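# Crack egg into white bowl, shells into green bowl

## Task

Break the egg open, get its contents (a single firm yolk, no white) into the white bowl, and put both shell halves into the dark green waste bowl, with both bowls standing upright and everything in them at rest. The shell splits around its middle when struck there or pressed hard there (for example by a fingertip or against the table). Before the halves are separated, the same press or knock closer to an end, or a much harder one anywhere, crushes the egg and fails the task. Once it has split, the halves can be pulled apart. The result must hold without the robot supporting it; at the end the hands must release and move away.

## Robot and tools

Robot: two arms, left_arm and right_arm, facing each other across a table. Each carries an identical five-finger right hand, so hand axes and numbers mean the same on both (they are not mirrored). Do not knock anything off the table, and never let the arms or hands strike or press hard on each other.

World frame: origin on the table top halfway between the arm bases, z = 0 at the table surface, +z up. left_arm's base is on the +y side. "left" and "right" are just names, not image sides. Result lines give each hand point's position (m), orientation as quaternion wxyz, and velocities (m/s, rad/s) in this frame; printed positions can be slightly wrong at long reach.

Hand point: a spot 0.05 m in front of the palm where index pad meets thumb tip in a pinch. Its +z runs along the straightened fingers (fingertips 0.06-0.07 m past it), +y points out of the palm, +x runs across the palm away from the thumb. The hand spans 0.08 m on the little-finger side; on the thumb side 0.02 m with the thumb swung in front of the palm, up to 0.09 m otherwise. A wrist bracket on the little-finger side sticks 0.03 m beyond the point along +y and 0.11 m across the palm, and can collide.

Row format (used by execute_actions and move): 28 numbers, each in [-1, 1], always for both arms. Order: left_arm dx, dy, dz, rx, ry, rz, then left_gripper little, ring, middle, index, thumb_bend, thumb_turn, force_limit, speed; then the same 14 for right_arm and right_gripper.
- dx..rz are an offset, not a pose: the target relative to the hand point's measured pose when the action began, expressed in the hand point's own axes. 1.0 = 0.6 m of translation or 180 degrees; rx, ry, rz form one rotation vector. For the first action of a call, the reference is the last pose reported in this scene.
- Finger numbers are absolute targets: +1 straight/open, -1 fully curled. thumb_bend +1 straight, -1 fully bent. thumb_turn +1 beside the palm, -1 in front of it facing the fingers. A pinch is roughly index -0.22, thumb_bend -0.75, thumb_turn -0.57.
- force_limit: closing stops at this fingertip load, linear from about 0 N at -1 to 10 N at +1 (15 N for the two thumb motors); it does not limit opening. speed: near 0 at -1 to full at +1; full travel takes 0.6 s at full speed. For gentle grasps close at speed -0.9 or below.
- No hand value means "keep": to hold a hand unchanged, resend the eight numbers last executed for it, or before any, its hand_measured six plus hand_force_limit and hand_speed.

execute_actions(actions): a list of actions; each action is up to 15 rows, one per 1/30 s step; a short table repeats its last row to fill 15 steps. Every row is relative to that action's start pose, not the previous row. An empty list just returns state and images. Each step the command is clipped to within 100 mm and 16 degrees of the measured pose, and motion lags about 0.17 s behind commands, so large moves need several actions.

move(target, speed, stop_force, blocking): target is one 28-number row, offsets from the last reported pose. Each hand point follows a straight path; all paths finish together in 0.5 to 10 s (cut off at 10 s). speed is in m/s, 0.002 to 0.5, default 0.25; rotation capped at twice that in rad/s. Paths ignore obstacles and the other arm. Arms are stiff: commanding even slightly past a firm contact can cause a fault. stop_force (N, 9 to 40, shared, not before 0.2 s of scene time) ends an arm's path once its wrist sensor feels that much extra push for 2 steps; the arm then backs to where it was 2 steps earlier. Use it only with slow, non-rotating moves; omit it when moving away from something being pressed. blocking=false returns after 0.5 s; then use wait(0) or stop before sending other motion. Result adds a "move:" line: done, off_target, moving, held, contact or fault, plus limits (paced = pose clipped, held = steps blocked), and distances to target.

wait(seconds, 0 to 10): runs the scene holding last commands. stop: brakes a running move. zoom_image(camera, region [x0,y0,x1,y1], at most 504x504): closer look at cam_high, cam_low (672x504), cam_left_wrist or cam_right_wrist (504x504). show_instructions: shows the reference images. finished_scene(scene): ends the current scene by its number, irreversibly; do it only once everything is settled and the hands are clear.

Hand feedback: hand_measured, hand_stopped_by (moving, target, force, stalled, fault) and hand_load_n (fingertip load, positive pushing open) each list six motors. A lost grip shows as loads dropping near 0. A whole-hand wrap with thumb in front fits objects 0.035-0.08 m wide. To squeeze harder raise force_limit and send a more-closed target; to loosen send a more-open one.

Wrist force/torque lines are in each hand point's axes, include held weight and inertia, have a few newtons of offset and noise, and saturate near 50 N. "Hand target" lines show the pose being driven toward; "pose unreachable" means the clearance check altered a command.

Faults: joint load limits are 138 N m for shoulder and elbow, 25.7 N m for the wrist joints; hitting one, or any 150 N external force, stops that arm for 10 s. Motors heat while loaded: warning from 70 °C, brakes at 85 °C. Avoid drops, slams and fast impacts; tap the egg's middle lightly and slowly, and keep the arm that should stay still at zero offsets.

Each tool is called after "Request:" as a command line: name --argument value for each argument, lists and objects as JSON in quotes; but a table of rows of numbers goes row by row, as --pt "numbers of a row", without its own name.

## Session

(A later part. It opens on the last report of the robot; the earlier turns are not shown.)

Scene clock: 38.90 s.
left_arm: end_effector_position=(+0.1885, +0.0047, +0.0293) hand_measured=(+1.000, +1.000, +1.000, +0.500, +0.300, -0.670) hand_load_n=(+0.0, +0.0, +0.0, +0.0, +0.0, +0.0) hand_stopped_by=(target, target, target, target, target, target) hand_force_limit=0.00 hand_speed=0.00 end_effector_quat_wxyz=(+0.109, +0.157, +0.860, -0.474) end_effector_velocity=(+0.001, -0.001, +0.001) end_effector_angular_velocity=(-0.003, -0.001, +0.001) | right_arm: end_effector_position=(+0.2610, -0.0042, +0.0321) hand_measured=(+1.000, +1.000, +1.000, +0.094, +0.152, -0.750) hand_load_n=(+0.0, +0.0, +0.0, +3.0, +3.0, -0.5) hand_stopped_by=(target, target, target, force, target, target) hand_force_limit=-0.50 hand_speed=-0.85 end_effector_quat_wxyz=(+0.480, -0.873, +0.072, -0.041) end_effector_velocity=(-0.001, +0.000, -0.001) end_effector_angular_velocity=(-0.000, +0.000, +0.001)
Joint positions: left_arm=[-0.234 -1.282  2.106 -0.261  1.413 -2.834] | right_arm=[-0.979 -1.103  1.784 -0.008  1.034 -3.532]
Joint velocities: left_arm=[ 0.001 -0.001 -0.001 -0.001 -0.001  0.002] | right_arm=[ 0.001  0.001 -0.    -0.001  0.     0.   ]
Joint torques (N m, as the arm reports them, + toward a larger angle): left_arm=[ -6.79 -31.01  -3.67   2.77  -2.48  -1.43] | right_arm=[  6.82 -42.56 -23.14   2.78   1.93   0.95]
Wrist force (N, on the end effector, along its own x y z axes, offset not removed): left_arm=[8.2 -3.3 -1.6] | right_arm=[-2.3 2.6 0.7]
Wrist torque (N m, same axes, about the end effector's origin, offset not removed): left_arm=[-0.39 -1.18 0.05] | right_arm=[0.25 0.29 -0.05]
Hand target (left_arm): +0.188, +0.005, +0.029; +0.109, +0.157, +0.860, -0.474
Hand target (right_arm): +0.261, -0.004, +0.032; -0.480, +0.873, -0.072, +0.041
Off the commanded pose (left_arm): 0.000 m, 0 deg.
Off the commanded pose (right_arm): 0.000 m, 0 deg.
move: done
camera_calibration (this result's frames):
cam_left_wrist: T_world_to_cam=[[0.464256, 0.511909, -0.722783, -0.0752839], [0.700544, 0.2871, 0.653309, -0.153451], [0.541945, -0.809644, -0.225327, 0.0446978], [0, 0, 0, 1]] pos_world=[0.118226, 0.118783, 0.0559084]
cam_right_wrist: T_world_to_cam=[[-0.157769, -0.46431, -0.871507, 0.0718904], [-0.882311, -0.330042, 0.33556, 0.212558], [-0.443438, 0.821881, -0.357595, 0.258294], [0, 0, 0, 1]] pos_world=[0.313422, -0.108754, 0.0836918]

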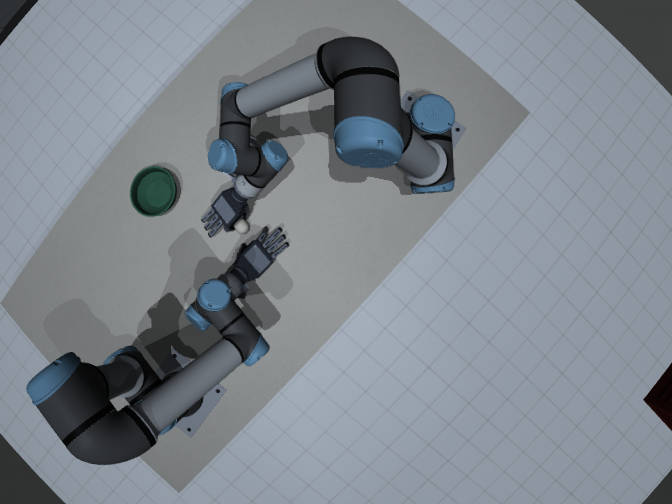

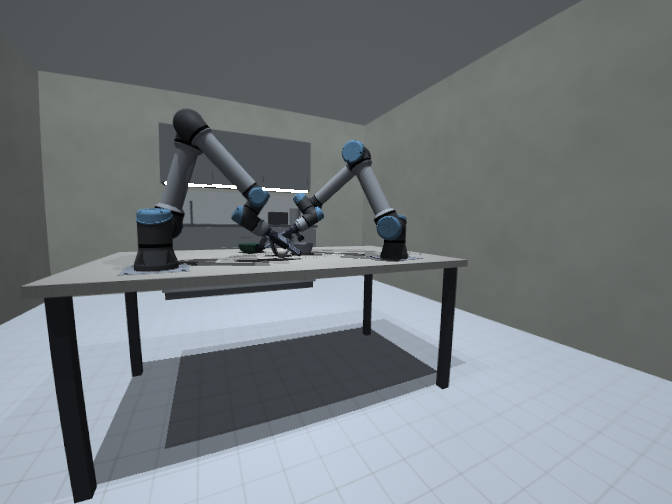

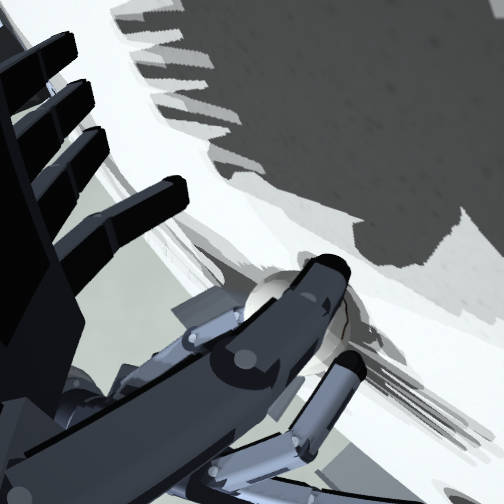

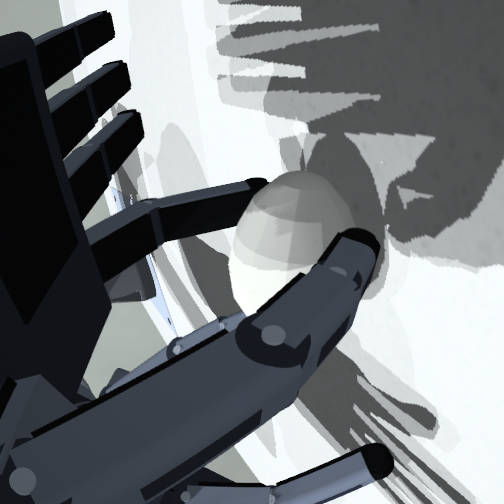

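Request:
move --target '[-0.059,0.018,0.011,0,0,0,1,1,1,0.5,0.3,-0.67,0,0,0,0,0,0,0,0,1,1,1,-0.2,0.15,-0.75,-0.5,-0.85]' --speed 0.025 --stop_force 10

Scene clock: 40.80 s.
left_arm: end_effector_position=(+0.2254, -0.0014, +0.0294) hand_measured=(+1.000, +1.000, +1.000, +0.500, +0.300, -0.670) hand_load_n=(+0.0, +0.0, +0.0, +0.0, +0.0, +0.0) hand_stopped_by=(target, target, target, target, target, target) hand_force_limit=0.00 hand_speed=0.00 end_effector_quat_wxyz=(+0.109, +0.157, +0.859, -0.474) end_effector_velocity=(+0.003, +0.000, +0.000) end_effector_angular_velocity=(+0.000, -0.000, -0.000) | right_arm: end_effector_position=(+0.2610, -0.0042, +0.0321) hand_measured=(+1.000, +1.000, +1.000, +0.094, +0.152, -0.750) hand_load_n=(+0.0, +0.0, +0.0, +3.0, +3.0, -0.5) hand_stopped_by=(target, target, target, force, target, target) hand_force_limit=-0.50 hand_speed=-0.85 end_effector_quat_wxyz=(+0.480, -0.873, +0.072, -0.041) end_effector_velocity=(+0.000, -0.000, -0.000) end_effector_angular_velocity=(-0.001, +0.000, -0.001)
Joint positions: left_arm=[-0.125 -1.252  2.06  -0.252  1.505 -2.776] | right_arm=[-0.979 -1.103  1.784 -0.008  1.034 -3.532]
Joint velocities: left_arm=[ 0.008  0.002 -0.003  0.001  0.007  0.005] | right_arm=[-0.     0.    -0.     0.001  0.    -0.   ]
Joint torques (N m, as the arm reports them, + toward a larger angle): left_arm=[  7.18 -17.37 -28.04   3.16   2.49   1.48] | right_arm=[  6.8  -43.55 -23.57   2.85   1.97   0.79]
Wrist force (N, on the end effector, along its own x y z axes, offset not removed): left_arm=[5.4 -1.4 -3.0] | right_arm=[-0.9 -0.4 2.4]
Wrist torque (N m, same axes, about the end effector's origin, offset not removed): left_arm=[-0.15 -0.91 0.39] | right_arm=[-0.20 0.09 -0.07]
Hand target (left_arm): +0.226, -0.001, +0.029; +0.109, +0.157, +0.859, -0.474
Hand target (right_arm): +0.261, -0.004, +0.032; -0.480, +0.873, -0.072, +0.041
Off the commanded pose (left_arm): 0.000 m, 0 deg.
Off the commanded pose (right_arm): 0.000 m, 0 deg.
move: done
camera_calibration (this result's frames):
cam_left_wrist: T_world_to_cam=[[0.464359, 0.51186, -0.722752, -0.0893132], [0.700423, 0.287186, 0.653401, -0.177552], [0.542014, -0.809644, -0.225161, 0.019773], [0, 0, 0, 1]] pos_world=[0.155118, 0.112715, 0.0559134]
cam_right_wrist: T_world_to_cam=[[-0.157769, -0.46431, -0.871507, 0.0718905], [-0.88231, -0.330042, 0.33556, 0.212558], [-0.443438, 0.821881, -0.357595, 0.258294], [0, 0, 0, 1]] pos_world=[0.313422, -0.108754, 0.0836918]

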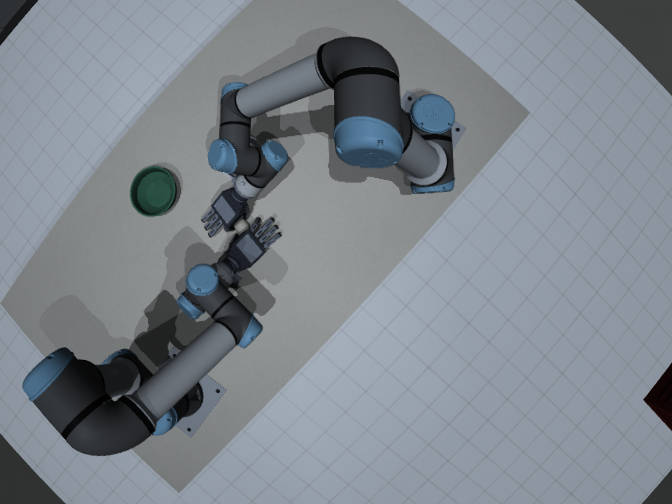

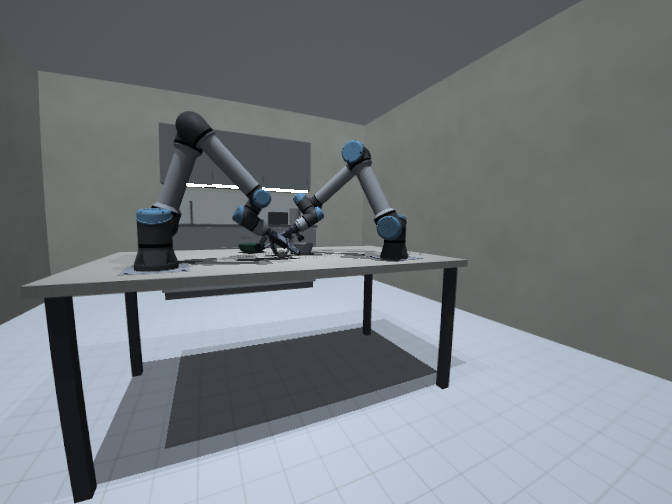

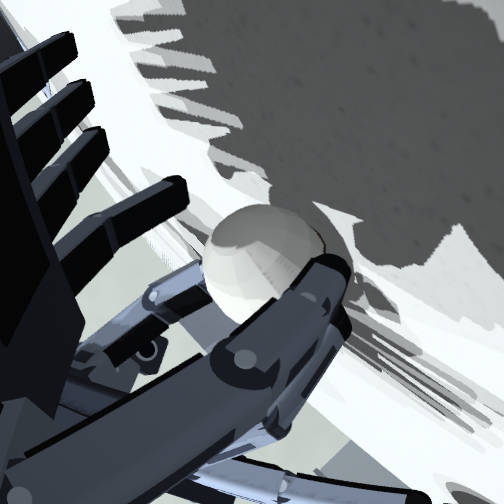

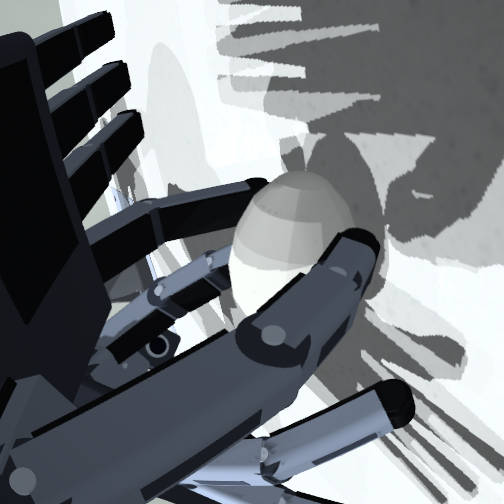

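Request:
move --target '[-0.0065,0.002,0.001,0,0,0,1,1,1,0.5,0.3,-0.67,0,0,0,0,0,0,0,0,1,1,1,-0.2,0.15,-0.75,-0.5,-0.85]' --speed 0.01 --stop_force 10

Request:
move --target '[0,0,0,0,0,0,1,1,1,-0.15,-0.1,-0.67,-0.7,-0.85,0,0,0,0,0,0,1,1,1,-0.2,0.15,-0.75,-0.5,-0.85]'

Scene clock: 41.63 s.
left_arm: end_effector_position=(+0.2292, -0.0019, +0.0294) hand_measured=(+1.000, +1.000, +1.000, +0.500, +0.300, -0.670) hand_load_n=(+0.0, +0.0, +0.0, +0.0, +0.0, +0.0) hand_stopped_by=(target, target, target, target, target, target) hand_force_limit=0.00 hand_speed=0.00 end_effector_quat_wxyz=(+0.109, +0.157, +0.859, -0.474) end_effector_velocity=(+0.002, -0.000, -0.000) end_effector_angular_velocity=(-0.000, +0.001, -0.000) | right_arm: end_effector_position=(+0.2610, -0.0042, +0.0321) hand_measured=(+1.000, +1.000, +1.000, +0.094, +0.152, -0.750) hand_load_n=(+0.0, +0.0, +0.0, +3.0, +3.0, -0.5) hand_stopped_by=(target, target, target, force, target, target) hand_force_limit=-0.50 hand_speed=-0.85 end_effector_quat_wxyz=(+0.480, -0.873, +0.072, -0.041) end_effector_velocity=(+0.001, -0.000, +0.000) end_effector_angular_velocity=(-0.000, -0.001, -0.001)
Joint positions: left_arm=[-0.114 -1.249  2.055 -0.25   1.514 -2.77 ] | right_arm=[-0.979 -1.103  1.784 -0.008  1.034 -3.532]
Joint velocities: left_arm=[ 0.006  0.002 -0.002 -0.     0.006  0.002] | right_arm=[-0.001  0.    -0.001  0.001  0.    -0.001]
Joint torques (N m, as the arm reports them, + toward a larger angle): left_arm=[  5.41 -18.3  -27.37   2.99   2.25   1.69] | right_arm=[  6.84 -43.16 -23.54   2.67   2.05   0.86]
Wrist force (N, on the end effector, along its own x y z axes, offset not removed): left_arm=[3.8 -1.9 -6.4] | right_arm=[-2.6 1.8 2.6]
Wrist torque (N m, same axes, about the end effector's origin, offset not removed): left_arm=[0.21 -0.46 0.14] | right_arm=[0.17 0.25 -0.13]
Hand target (left_arm): +0.229, -0.002, +0.029; +0.109, +0.157, +0.859, -0.474
Hand target (right_arm): +0.261, -0.004, +0.032; -0.480, +0.873, -0.072, +0.041
Off the commanded pose (left_arm): 0.000 m, 0 deg.
Off the commanded pose (right_arm): 0.000 m, 0 deg.
move: done
camera_calibration (this result's frames):
cam_left_wrist: T_world_to_cam=[[0.464368, 0.511858, -0.722748, -0.0908005], [0.700404, 0.287205, 0.653413, -0.180147], [0.542031, -0.809639, -0.225138, 0.0172538], [0, 0, 0, 1]] pos_world=[0.158989, 0.112185, 0.0559693]
cam_right_wrist: T_world_to_cam=[[-0.157768, -0.46431, -0.871507, 0.0718905], [-0.882311, -0.330042, 0.33556, 0.212558], [-0.443438, 0.821881, -0.357595, 0.258294], [0, 0, 0, 1]] pos_world=[0.313422, -0.108754, 0.0836918]

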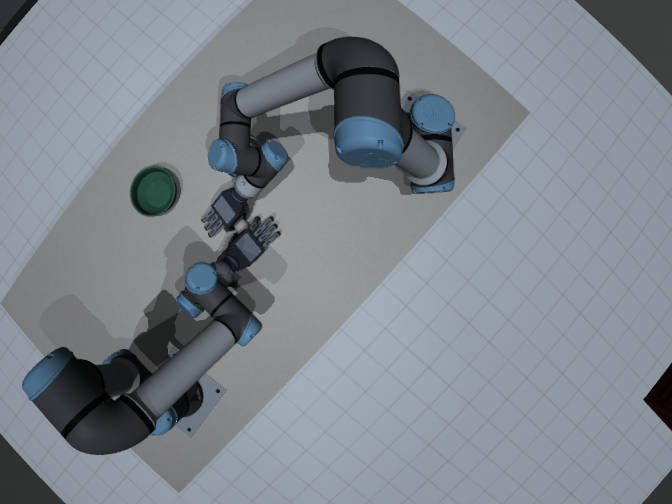

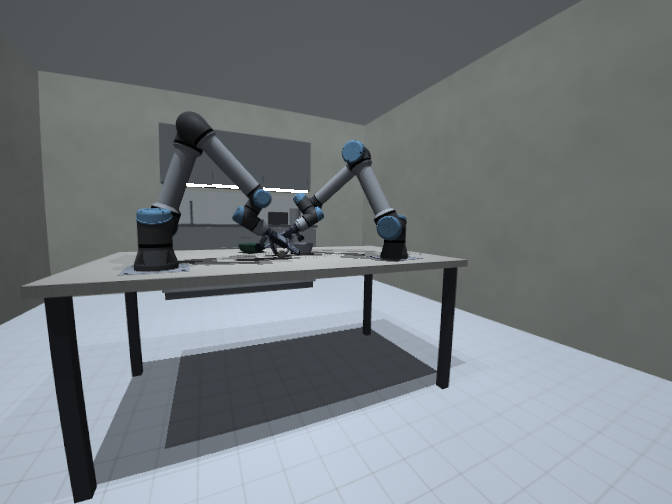

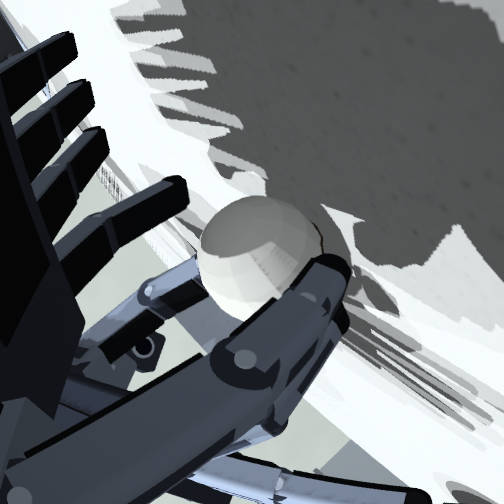

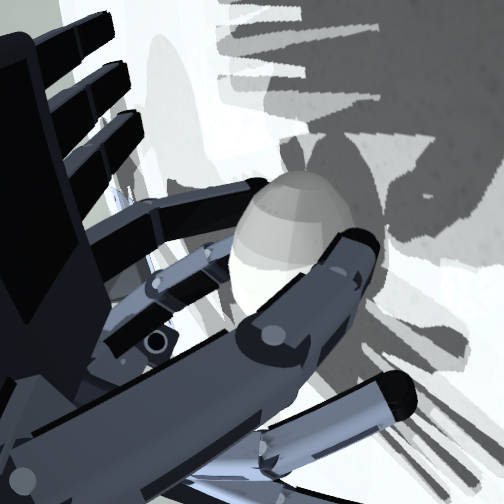

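Scene clock: 43.33 s.
left_arm: end_effector_position=(+0.2292, -0.0019, +0.0294) hand_measured=(+1.000, +1.000, +1.000, +0.144, +0.080, -0.670) hand_load_n=(+0.0, +0.0, +0.0, +1.5, +3.5, -0.5) hand_stopped_by=(target, target, target, force, force, target) hand_force_limit=-0.70 hand_speed=-0.85 end_effector_quat_wxyz=(+0.109, +0.157, +0.860, -0.474) end_effector_velocity=(-0.000, -0.000, -0.000) end_effector_angular_velocity=(+0.000, -0.001, -0.001) | right_arm: end_effector_position=(+0.2610, -0.0042, +0.0321) hand_measured=(+1.000, +1.000, +1.000, +0.094, +0.152, -0.750) hand_load_n=(+0.0, +0.0, +0.0, +1.5, +3.5, -1.5) hand_stopped_by=(target, target, target, force, target, target) hand_force_limit=-0.50 hand_speed=-0.85 end_effector_quat_wxyz=(+0.480, -0.873, +0.072, -0.041) end_effector_velocity=(+0.000, -0.000, +0.001) end_effector_angular_velocity=(+0.001, +0.001, -0.001)
Joint positions: left_arm=[-0.114 -1.249  2.055 -0.25   1.514 -2.77 ] | right_arm=[-0.979 -1.103  1.784 -0.008  1.034 -3.532]
Joint velocities: left_arm=[-0.     0.    -0.     0.     0.     0.001] | right_arm=[-0.001 -0.002  0.001  0.001 -0.001  0.001]
Joint torques (N m, as the arm reports them, + toward a larger angle): left_arm=[ -6.88 -33.72  -3.54  -1.53  -1.7   -1.22] | right_arm=[  7.58 -43.76 -22.97   1.78   2.01   0.86]
Wrist force (N, on the end effector, along its own x y z axes, offset not removed): left_arm=[2.3 2.7 -4.1] | right_arm=[-0.7 2.9 -0.4]
Wrist torque (N m, same axes, about the end effector's origin, offset not removed): left_arm=[0.22 -0.45 0.32] | right_arm=[0.17 -0.14 -0.09]
Hand target (left_arm): +0.229, -0.002, +0.029; +0.109, +0.157, +0.859, -0.474
Hand target (right_arm): +0.261, -0.004, +0.032; -0.480, +0.873, -0.072, +0.041
Off the commanded pose (left_arm): 0.000 m, 0 deg.
Off the commanded pose (right_arm): 0.000 m, 0 deg.
move: done
camera_calibration (this result's frames):
cam_left_wrist: T_world_to_cam=[[0.464365, 0.511883, -0.722732, -0.0908106], [0.7004, 0.287191, 0.653423, -0.180148], [0.542038, -0.809628, -0.225162, 0.0172585], [0, 0, 0, 1]] pos_world=[0.15899, 0.112194, 0.0559668]
cam_right_wrist: T_world_to_cam=[[-0.157782, -0.464323, -0.871498, 0.0718901], [-0.882305, -0.330037, 0.335578, 0.212552], [-0.443444, 0.821876, -0.3576, 0.258296], [0, 0, 0, 1]] pos_world=[0.313419, -0.108757, 0.0836912]

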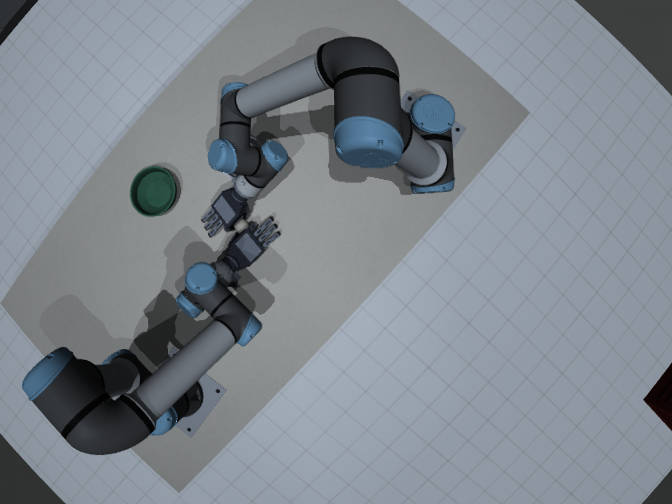

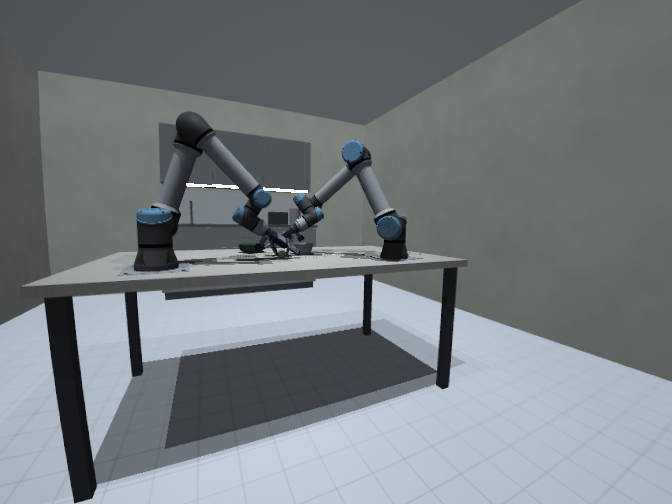

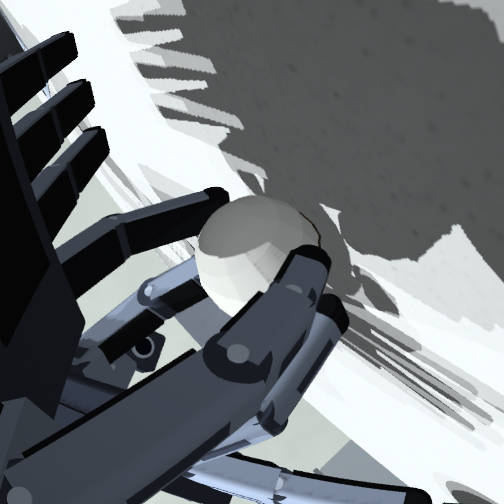

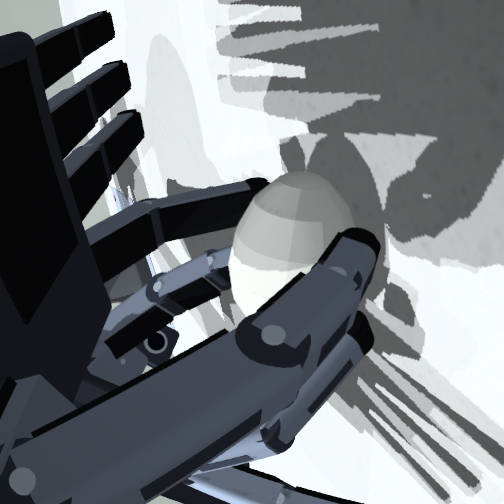

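Request:
move --target '[0,0,0,0,0,0,1,1,1,-0.2,-0.1,-0.67,0.2,-0.92,0,0,0,0,0,0,1,1,1,-0.25,0.15,-0.75,0.2,-0.92]'

Request:
move --target '[-0.0419,-0.0977,-0.066,0,0,0,1,1,1,-0.2,-0.1,-0.67,0.2,-0.92,0.0003,-0.1054,-0.0671,0,0,0,1,1,1,-0.25,0.15,-0.75,0.2,-0.92]' --speed 0.04

Scene clock: 44.30 s.
left_arm: end_effector_position=(+0.2292, -0.0019, +0.0294) hand_measured=(+1.000, +1.000, +1.000, +0.128, +0.080, -0.670) hand_load_n=(+0.0, +0.0, +0.0, +6.5, +4.5, +0.0) hand_stopped_by=(target, target, target, force, force, target) hand_force_limit=0.20 hand_speed=-0.92 end_effector_quat_wxyz=(+0.109, +0.157, +0.859, -0.474) end_effector_velocity=(+0.001, +0.001, -0.001) end_effector_angular_velocity=(+0.002, -0.002, +0.000) | right_arm: end_effector_position=(+0.2610, -0.0042, +0.0321) hand_measured=(+1.000, +1.000, +1.000, +0.078, +0.152, -0.750) hand_load_n=(+0.0, +0.0, +0.0, +7.0, +4.5, -1.0) hand_stopped_by=(target, target, target, force, target, target) hand_force_limit=0.20 hand_speed=-0.92 end_effector_quat_wxyz=(+0.480, -0.873, +0.072, -0.041) end_effector_velocity=(-0.000, -0.001, -0.001) end_effector_angular_velocity=(-0.001, +0.000, -0.000)
Joint positions: left_arm=[-0.114 -1.249  2.055 -0.25   1.514 -2.77 ] | right_arm=[-0.979 -1.103  1.784 -0.008  1.034 -3.532]
Joint velocities: left_arm=[ 0.     0.001  0.     0.001 -0.001  0.002] | right_arm=[ 0.     0.001  0.002 -0.001  0.001 -0.001]
Joint torques (N m, as the arm reports them, + toward a larger angle): left_arm=[ -4.3  -31.36  -4.16  -2.54  -1.58  -1.2 ] | right_arm=[  6.51 -42.87 -22.02   1.17   2.03   0.87]
Wrist force (N, on the end effector, along its own x y z axes, offset not removed): left_arm=[2.5 -2.9 -1.3] | right_arm=[1.2 -0.6 -0.2]
Wrist torque (N m, same axes, about the end effector's origin, offset not removed): left_arm=[0.14 -0.42 -0.04] | right_arm=[0.30 -0.13 -0.02]
Hand target (left_arm): +0.229, -0.002, +0.029; +0.109, +0.157, +0.860, -0.474
Hand target (right_arm): +0.261, -0.004, +0.032; -0.480, +0.873, -0.072, +0.041
Off the commanded pose (left_arm): 0.000 m, 0 deg.
Off the commanded pose (right_arm): 0.000 m, 0 deg.
move: done
camera_calibration (this result's frames):
cam_left_wrist: T_world_to_cam=[[0.46437, 0.511874, -0.722735, -0.090805], [0.700403, 0.287187, 0.653421, -0.180145], [0.542029, -0.809635, -0.225157, 0.0172623], [0, 0, 0, 1]] pos_world=[0.158985, 0.112192, 0.0559694]
cam_right_wrist: T_world_to_cam=[[-0.157779, -0.46432, -0.8715, 0.0718918], [-0.882306, -0.330038, 0.335575, 0.212554], [-0.443442, 0.821877, -0.357599, 0.258296], [0, 0, 0, 1]] pos_world=[0.31342, -0.108756, 0.0836926]

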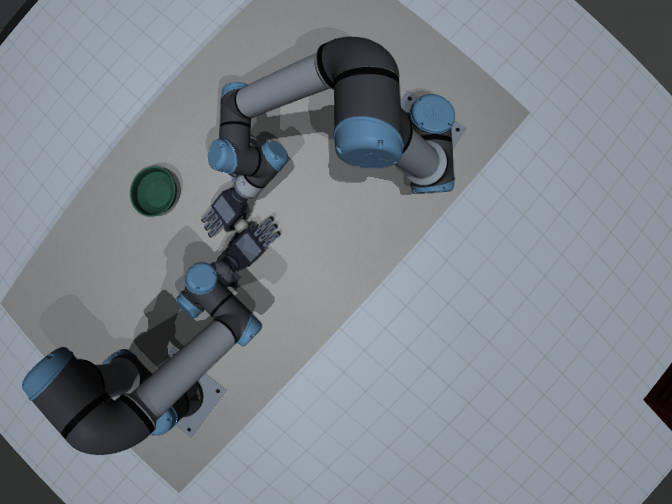

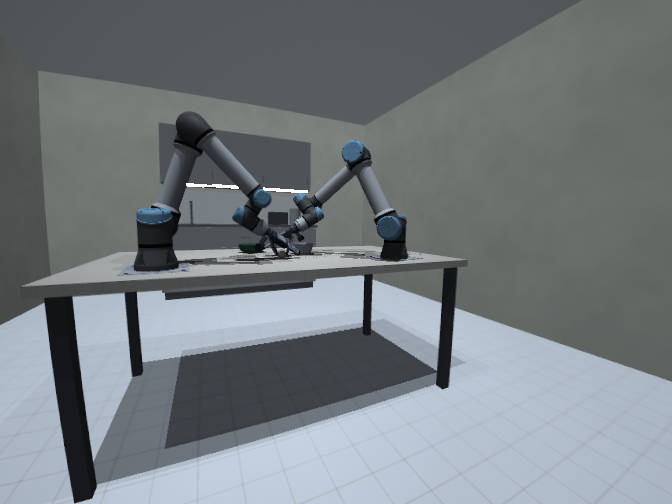

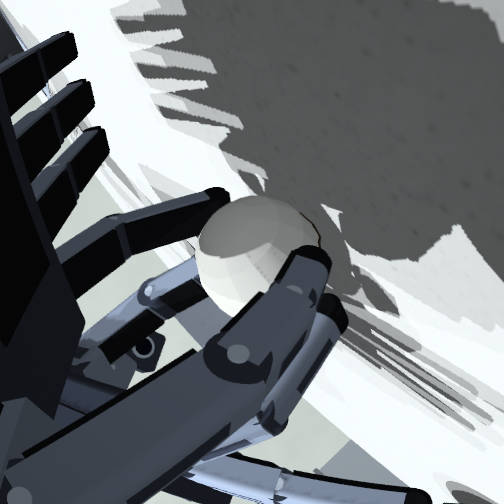

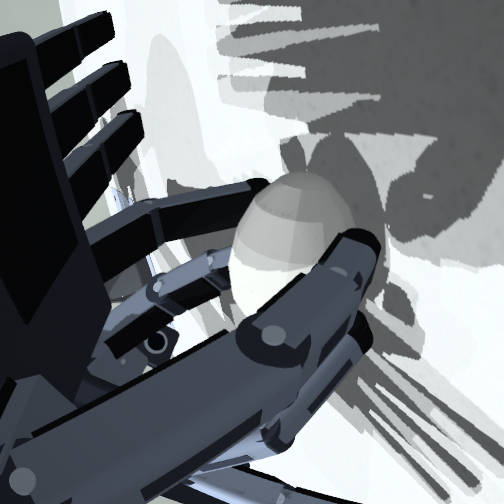

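Scene clock: 46.57 s.
left_arm: end_effector_position=(+0.2291, -0.0020, +0.1043) hand_measured=(+1.000, +1.000, +1.000, +0.128, +0.080, -0.670) hand_load_n=(+0.0, +0.0, +0.0, +6.0, +5.0, +0.5) hand_stopped_by=(target, target, target, force, force, target) hand_force_limit=0.20 hand_speed=-0.92 end_effector_quat_wxyz=(+0.109, +0.157, +0.859, -0.474) end_effector_velocity=(+0.000, -0.001, +0.003) end_effector_angular_velocity=(-0.002, -0.000, +0.000) | right_arm: end_effector_position=(+0.2610, -0.0043, +0.1069) hand_measured=(+1.000, +1.000, +1.000, +0.078, +0.152, -0.750) hand_load_n=(+0.0, +0.0, +0.0, +6.0, +5.0, -0.5) hand_stopped_by=(target, target, target, force, target, target) hand_force_limit=0.20 hand_speed=-0.92 end_effector_quat_wxyz=(+0.480, -0.873, +0.072, -0.041) end_effector_velocity=(-0.000, +0.000, +0.003) end_effector_angular_velocity=(+0.000, -0.000, +0.000)
Joint positions: left_arm=[-0.115 -1.375  1.976 -0.045  1.514 -2.77 ] | right_arm=[-0.979 -1.203  1.707  0.169  1.034 -3.532]
Joint velocities: left_arm=[ 0.001 -0.003 -0.004  0.006  0.     0.001] | right_arm=[ 0.001 -0.003 -0.004  0.007  0.     0.   ]
Joint torques (N m, as the arm reports them, + toward a larger angle): left_arm=[ -7.1  -29.77 -29.49   3.46  -2.15  -1.47] | right_arm=[ -6.97 -41.82 -25.69   2.66  -3.26  -1.82]
Wrist force (N, on the end effector, along its own x y z axes, offset not removed): left_arm=[3.7 -2.7 0.4] | right_arm=[0.3 1.4 1.4]
Wrist torque (N m, same axes, about the end effector's origin, offset not removed): left_arm=[-0.57 -0.65 0.24] | right_arm=[0.27 -0.32 0.18]
Hand target (left_arm): +0.229, -0.002, +0.105; +0.109, +0.157, +0.859, -0.474
Hand target (right_arm): +0.261, -0.004, +0.107; -0.480, +0.873, -0.072, +0.041
Off the commanded pose (left_arm): 0.000 m, 0 deg.
Off the commanded pose (right_arm): 0.000 m, 0 deg.
move: done
camera_calibration (this result's frames):
cam_left_wrist: T_world_to_cam=[[0.464376, 0.511849, -0.722749, -0.0365629], [0.700398, 0.28721, 0.653417, -0.228929], [0.542032, -0.809642, -0.225124, 0.034144], [0, 0, 0, 1]] pos_world=[0.158813, 0.11211, 0.130847]
cam_right_wrist: T_world_to_cam=[[-0.157762, -0.464316, -0.871505, 0.136987], [-0.882313, -0.33004, 0.335556, 0.187413], [-0.443436, 0.821878, -0.357604, 0.285065], [0, 0, 0, 1]] pos_world=[0.313376, -0.10883, 0.158438]

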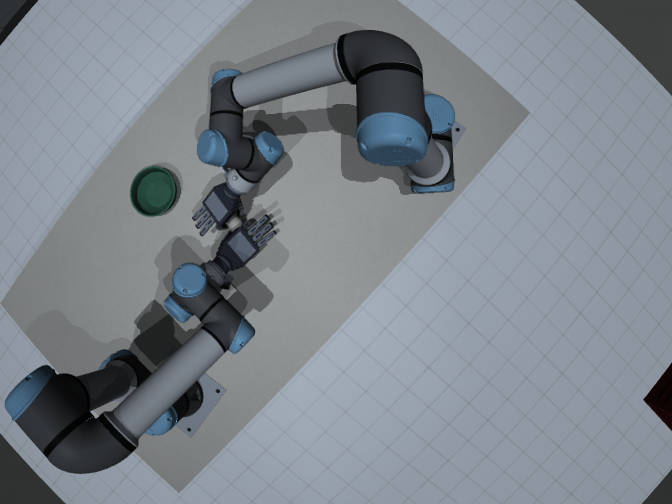

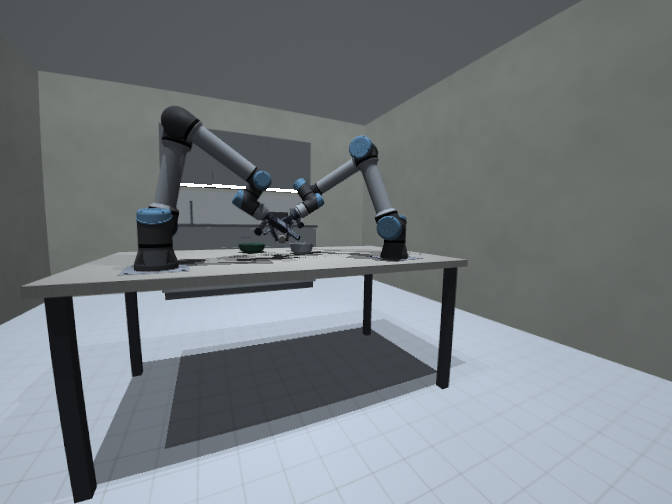

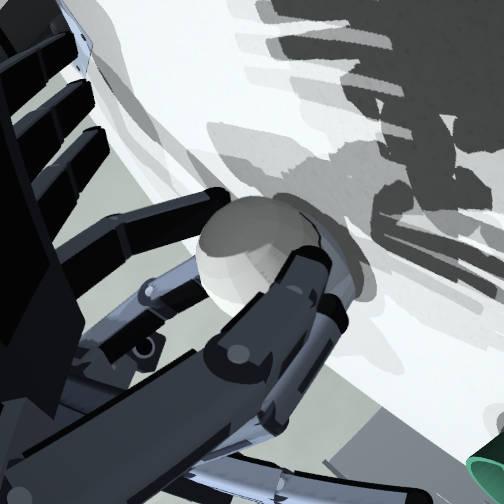

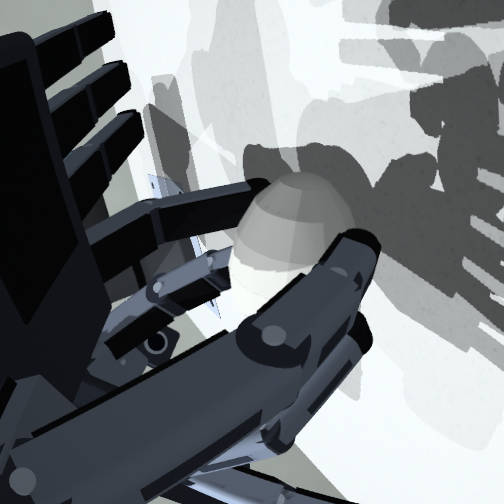

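Request:
move --target '[-0.2478,-0.0394,0.2166,0,0,0,1,1,1,-0.2,-0.1,-0.67,0.2,-0.92,0.2607,0.1105,-0.1726,0,0,0,1,1,1,-0.25,0.15,-0.75,0.2,-0.92]' --speed 0.05

Scene clock: 51.20 s.
left_arm: end_effector_position=(+0.3630, -0.1487, +0.1040) hand_measured=(+1.000, +1.000, +1.000, +0.128, +0.080, -0.670) hand_load_n=(+0.0, +0.0, +0.0, +6.0, +5.0, +0.5) hand_stopped_by=(target, target, target, force, force, target) hand_force_limit=0.20 hand_speed=-0.92 end_effector_quat_wxyz=(+0.109, +0.157, +0.859, -0.474) end_effector_velocity=(+0.002, -0.001, -0.002) end_effector_angular_velocity=(+0.003, +0.000, +0.000) | right_arm: end_effector_position=(+0.3947, -0.1517, +0.1066) hand_measured=(+1.000, +1.000, +1.000, +0.078, +0.152, -0.750) hand_load_n=(+0.0, +0.0, +0.0, +6.0, +5.0, +0.0) hand_stopped_by=(target, target, target, force, target, target) hand_force_limit=0.20 hand_speed=-0.92 end_effector_quat_wxyz=(+0.480, -0.873, +0.072, -0.042) end_effector_velocity=(+0.002, -0.002, -0.001) end_effector_angular_velocity=(-0.002, +0.003, -0.001)
Joint positions: left_arm=[ 0.146 -0.963  1.368  0.158  1.735 -2.632] | right_arm=[-1.44  -1.176  1.73   0.407  0.713 -3.972]
Joint velocities: left_arm=[ 0.002  0.007 -0.008  0.004  0.002  0.001] | right_arm=[-0.005  0.004 -0.002  0.005 -0.002 -0.005]
Joint torques (N m, as the arm reports them, + toward a larger angle): left_arm=[  5.66 -34.15 -33.1    3.37   2.88   1.69] | right_arm=[ -6.24 -20.31 -25.81   3.46  -3.72  -1.81]
Wrist force (N, on the end effector, along its own x y z axes, offset not removed): left_arm=[4.2 3.3 -4.4] | right_arm=[-2.7 -0.6 2.7]
Wrist torque (N m, same axes, about the end effector's origin, offset not removed): left_arm=[0.64 -0.66 0.60] | right_arm=[-0.24 0.17 -0.07]
Hand target (left_arm): +0.363, -0.149, +0.104; +0.109, +0.157, +0.859, -0.474
Hand target (right_arm): +0.395, -0.152, +0.107; -0.480, +0.873, -0.072, +0.042
Off the commanded pose (left_arm): 0.000 m, 0 deg.
Off the commanded pose (right_arm): 0.000 m, 0 deg.
move: done
camera_calibration (this result's frames):
cam_left_wrist: T_world_to_cam=[[0.464637, 0.511735, -0.722661, -0.024036], [0.700139, 0.287346, 0.653634, -0.280317], [0.542141, -0.809666, -0.224774, -0.157407], [0, 0, 0, 1]] pos_world=[0.292766, -0.0345995, 0.130474]
cam_right_wrist: T_world_to_cam=[[-0.157177, -0.464956, -0.87127, 0.0890372], [-0.882669, -0.329551, 0.3351, 0.257125], [-0.442935, 0.821713, -0.358604, 0.465328], [0, 0, 0, 1]] pos_world=[0.447061, -0.256232, 0.158281]

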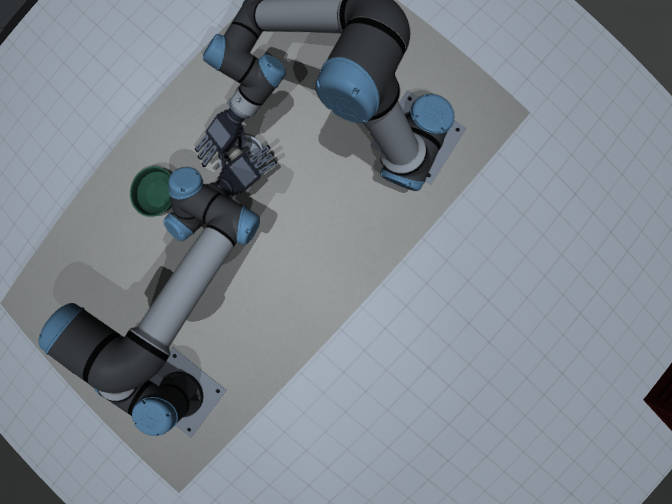

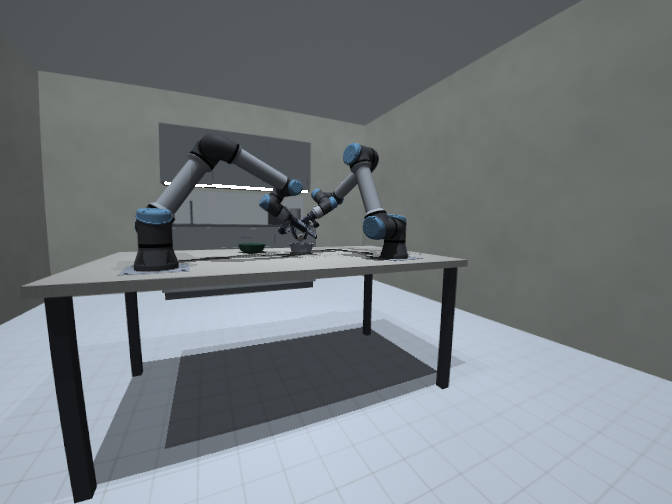

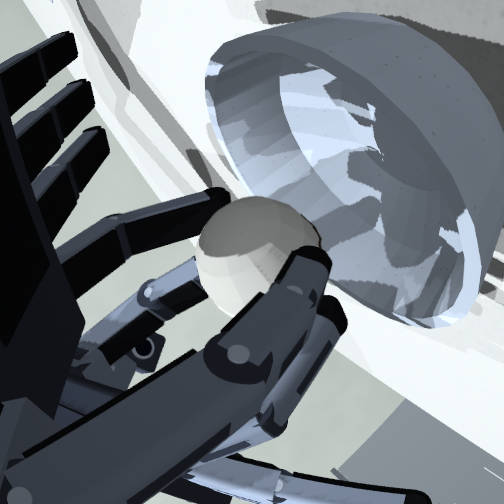

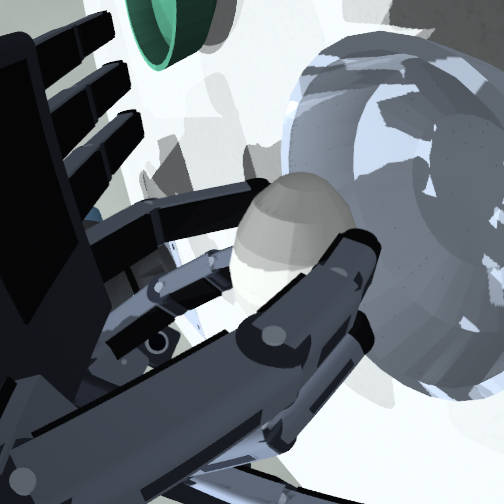

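Request:
move --target '[0,0,0,0,0,0,1,1,1,-0.25,-0.1,-0.67,0.6,-0.92,0,0,0,0,0,0,1,1,1,-0.3,0.15,-0.75,0.6,-0.92]'

Request:
move --target '[0.0063,-0.0019,-0.0012,0,0,0,1,1,1,-0.25,-0.1,-0.67,0.6,-0.92,0.0067,0,0,0,0,0,1,1,1,-0.3,0.15,-0.75,0.6,-0.92]' --speed 0.005

Scene clock: 52.03 s.
left_arm: end_effector_position=(+0.3631, -0.1487, +0.1040) hand_measured=(+1.000, +1.000, +1.000, +0.122, +0.080, -0.670) hand_load_n=(+0.0, +0.0, +0.0, +8.0, +6.0, +1.0) hand_stopped_by=(target, target, target, force, force, target) hand_force_limit=0.60 hand_speed=-0.92 end_effector_quat_wxyz=(+0.109, +0.158, +0.859, -0.474) end_effector_velocity=(-0.001, +0.001, -0.001) end_effector_angular_velocity=(+0.003, -0.001, -0.000) | right_arm: end_effector_position=(+0.3948, -0.1517, +0.1065) hand_measured=(+1.000, +1.000, +1.000, +0.072, +0.154, -0.750) hand_load_n=(+0.0, +0.0, +0.0, +8.0, +5.5, +0.0) hand_stopped_by=(target, target, target, force, target, target) hand_force_limit=0.60 hand_speed=-0.92 end_effector_quat_wxyz=(+0.480, -0.873, +0.072, -0.042) end_effector_velocity=(-0.000, +0.000, -0.000) end_effector_angular_velocity=(+0.001, -0.001, +0.001)
Joint positions: left_arm=[ 0.146 -0.963  1.368  0.158  1.735 -2.632] | right_arm=[-1.44  -1.176  1.73   0.408  0.713 -3.972]
Joint velocities: left_arm=[-0.001 -0.001  0.002  0.001 -0.002  0.   ] | right_arm=[ 0.001  0.001 -0.    -0.001 -0.001  0.   ]
Joint torques (N m, as the arm reports them, + toward a larger angle): left_arm=[ -7.29 -47.48  -5.59  -2.29  -2.    -1.76] | right_arm=[  5.83 -40.7   -6.63  -0.81   2.19   1.43]
Wrist force (N, on the end effector, along its own x y z axes, offset not removed): left_arm=[1.8 -3.4 0.0] | right_arm=[-0.8 -0.6 3.2]
Wrist torque (N m, same axes, about the end effector's origin, offset not removed): left_arm=[0.14 -0.52 -0.12] | right_arm=[0.11 -0.06 -0.07]
Hand target (left_arm): +0.363, -0.149, +0.104; +0.109, +0.157, +0.859, -0.474
Hand target (right_arm): +0.395, -0.152, +0.107; -0.480, +0.873, -0.072, +0.042
Off the commanded pose (left_arm): 0.000 m, 0 deg.
Off the commanded pose (right_arm): 0.000 m, 0 deg.
move: done
camera_calibration (this result's frames):
cam_left_wrist: T_world_to_cam=[[0.464703, 0.511724, -0.722627, -0.024074], [0.700105, 0.287318, 0.653683, -0.280332], [0.542129, -0.809683, -0.224743, -0.157424], [0, 0, 0, 1]] pos_world=[0.292793, -0.0345998, 0.130472]
cam_right_wrist: T_world_to_cam=[[-0.157255, -0.46494, -0.871265, 0.0890417], [-0.882658, -0.329522, 0.335156, 0.257148], [-0.442928, 0.821734, -0.358564, 0.465348], [0, 0, 0, 1]] pos_world=[0.447091, -0.256257, 0.158251]

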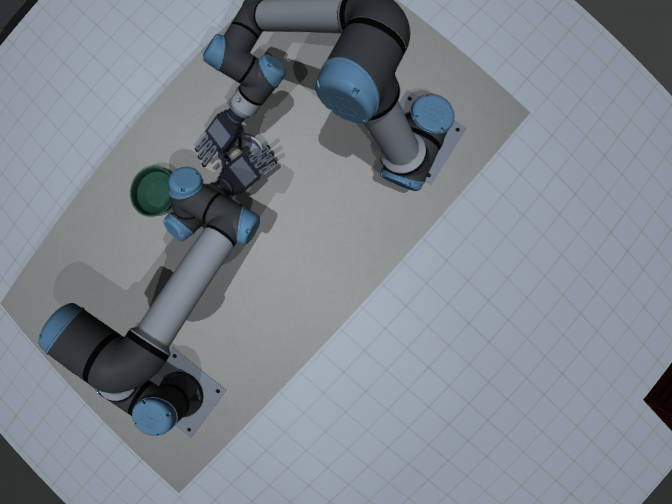

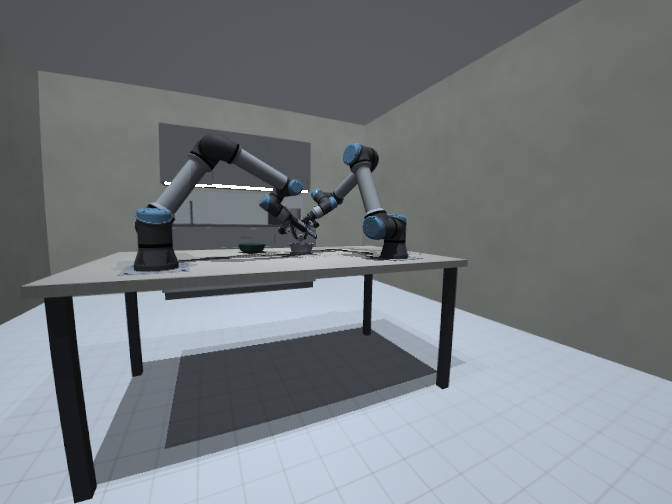

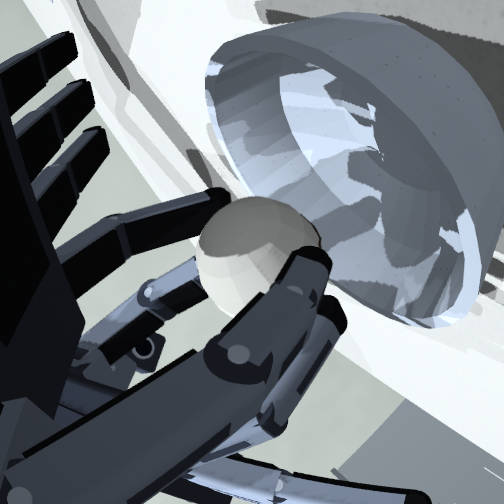

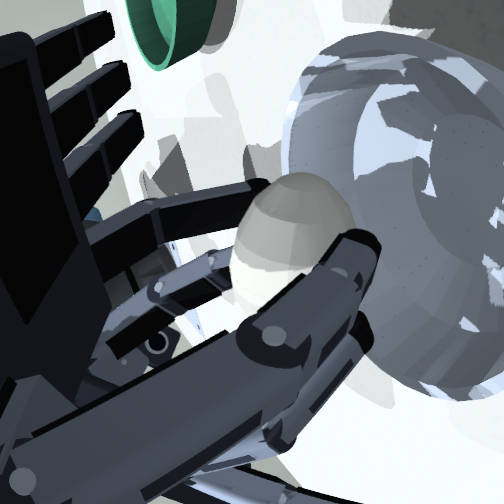

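Scene clock: 53.07 s.
left_arm: end_effector_position=(+0.3592, -0.1480, +0.1040) hand_measured=(+1.000, +1.000, +1.000, +0.122, +0.080, -0.670) hand_load_n=(+0.0, +0.0, +0.0, +7.0, +6.5, -1.0) hand_stopped_by=(target, target, target, force, force, target) hand_force_limit=0.60 hand_speed=-0.92 end_effector_quat_wxyz=(+0.109, +0.158, +0.859, -0.474) end_effector_velocity=(-0.001, -0.000, +0.001) end_effector_angular_velocity=(-0.002, +0.001, -0.001) | right_arm: end_effector_position=(+0.3986, -0.1524, +0.1066) hand_measured=(+1.000, +1.000, +1.000, +0.072, +0.154, -0.750) hand_load_n=(+0.0, +0.0, +0.0, +7.0, +6.0, -1.0) hand_stopped_by=(target, target, target, force, target, target) hand_force_limit=0.60 hand_speed=-0.92 end_effector_quat_wxyz=(+0.480, -0.873, +0.072, -0.042) end_effector_velocity=(+0.001, +0.000, -0.000) end_effector_angular_velocity=(-0.000, +0.000, +0.001)
Joint positions: left_arm=[ 0.139 -0.968  1.377  0.154  1.73  -2.635] | right_arm=[-1.444 -1.169  1.721  0.414  0.71  -3.977]
Joint velocities: left_arm=[-0.001 -0.002  0.002 -0.002  0.001 -0.001] | right_arm=[ 0.     0.002 -0.003  0.002 -0.    -0.001]
Joint torques (N m, as the arm reports them, + toward a larger angle): left_arm=[ -6.98 -47.38  -6.16  -3.04  -2.39  -1.57] | right_arm=[ -4.61 -19.91 -24.38   3.78  -4.13  -1.64]
Wrist force (N, on the end effector, along its own x y z axes, offset not removed): left_arm=[5.4 1.9 -2.2] | right_arm=[-2.5 -0.3 2.1]
Wrist torque (N m, same axes, about the end effector's origin, offset not removed): left_arm=[0.24 -0.96 0.42] | right_arm=[-0.17 0.19 -0.22]
Hand target (left_arm): +0.359, -0.148, +0.104; +0.109, +0.158, +0.859, -0.474
Hand target (right_arm): +0.399, -0.152, +0.107; -0.480, +0.873, -0.072, +0.042
Off the commanded pose (left_arm): 0.000 m, 0 deg.
Off the commanded pose (right_arm): 0.000 m, 0 deg.
move: done
camera_calibration (this result's frames):
cam_left_wrist: T_world_to_cam=[[0.464695, 0.511731, -0.722627, -0.0226274], [0.700116, 0.287305, 0.653676, -0.277843], [0.542121, -0.809683, -0.224762, -0.154824], [0, 0, 0, 1]] pos_world=[0.288971, -0.0339539, 0.130469]
cam_right_wrist: T_world_to_cam=[[-0.157252, -0.464939, -0.871265, 0.0893444], [-0.882667, -0.329508, 0.335148, 0.260313], [-0.442912, 0.82174, -0.35857, 0.467575], [0, 0, 0, 1]] pos_world=[0.450914, -0.25691, 0.158258]

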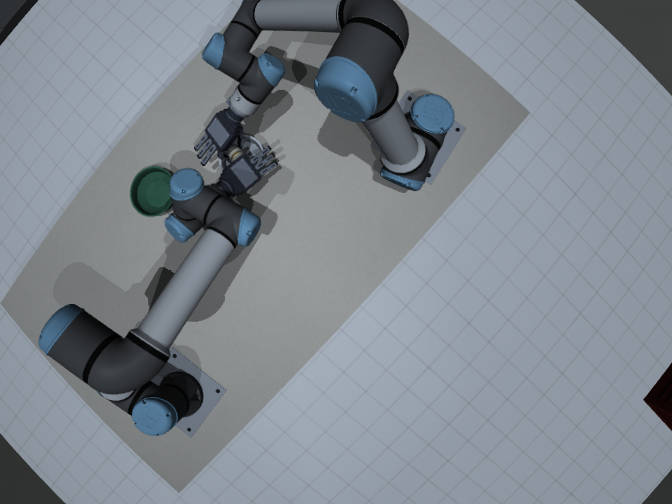

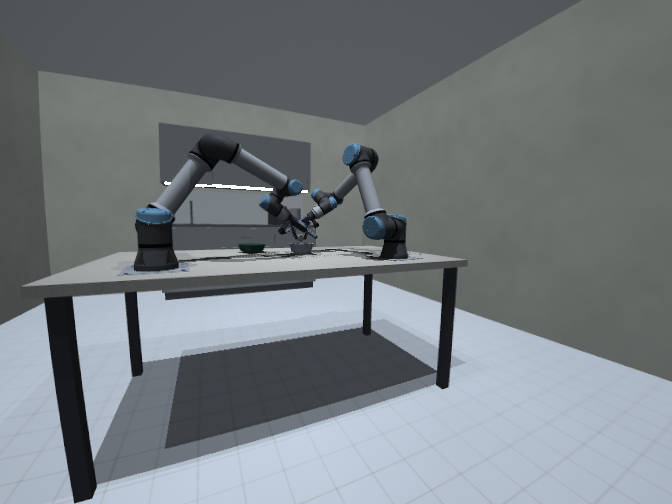

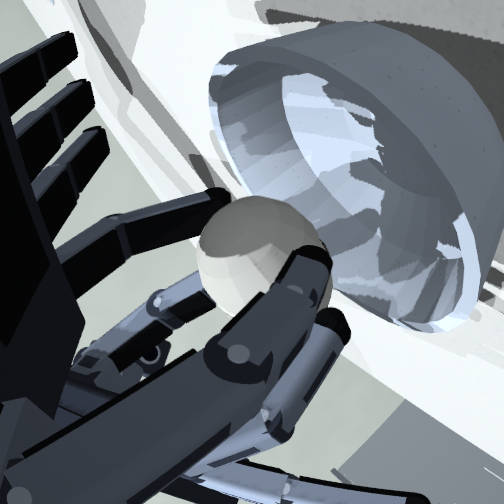

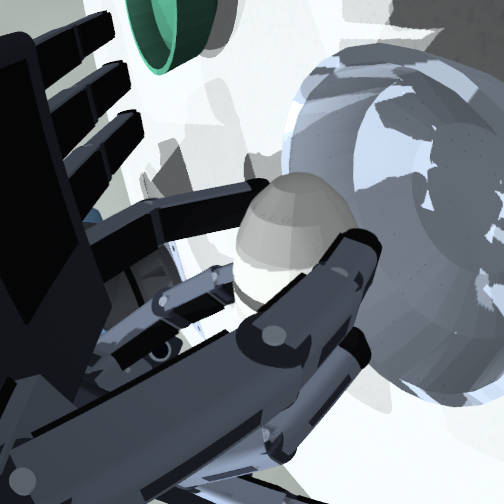

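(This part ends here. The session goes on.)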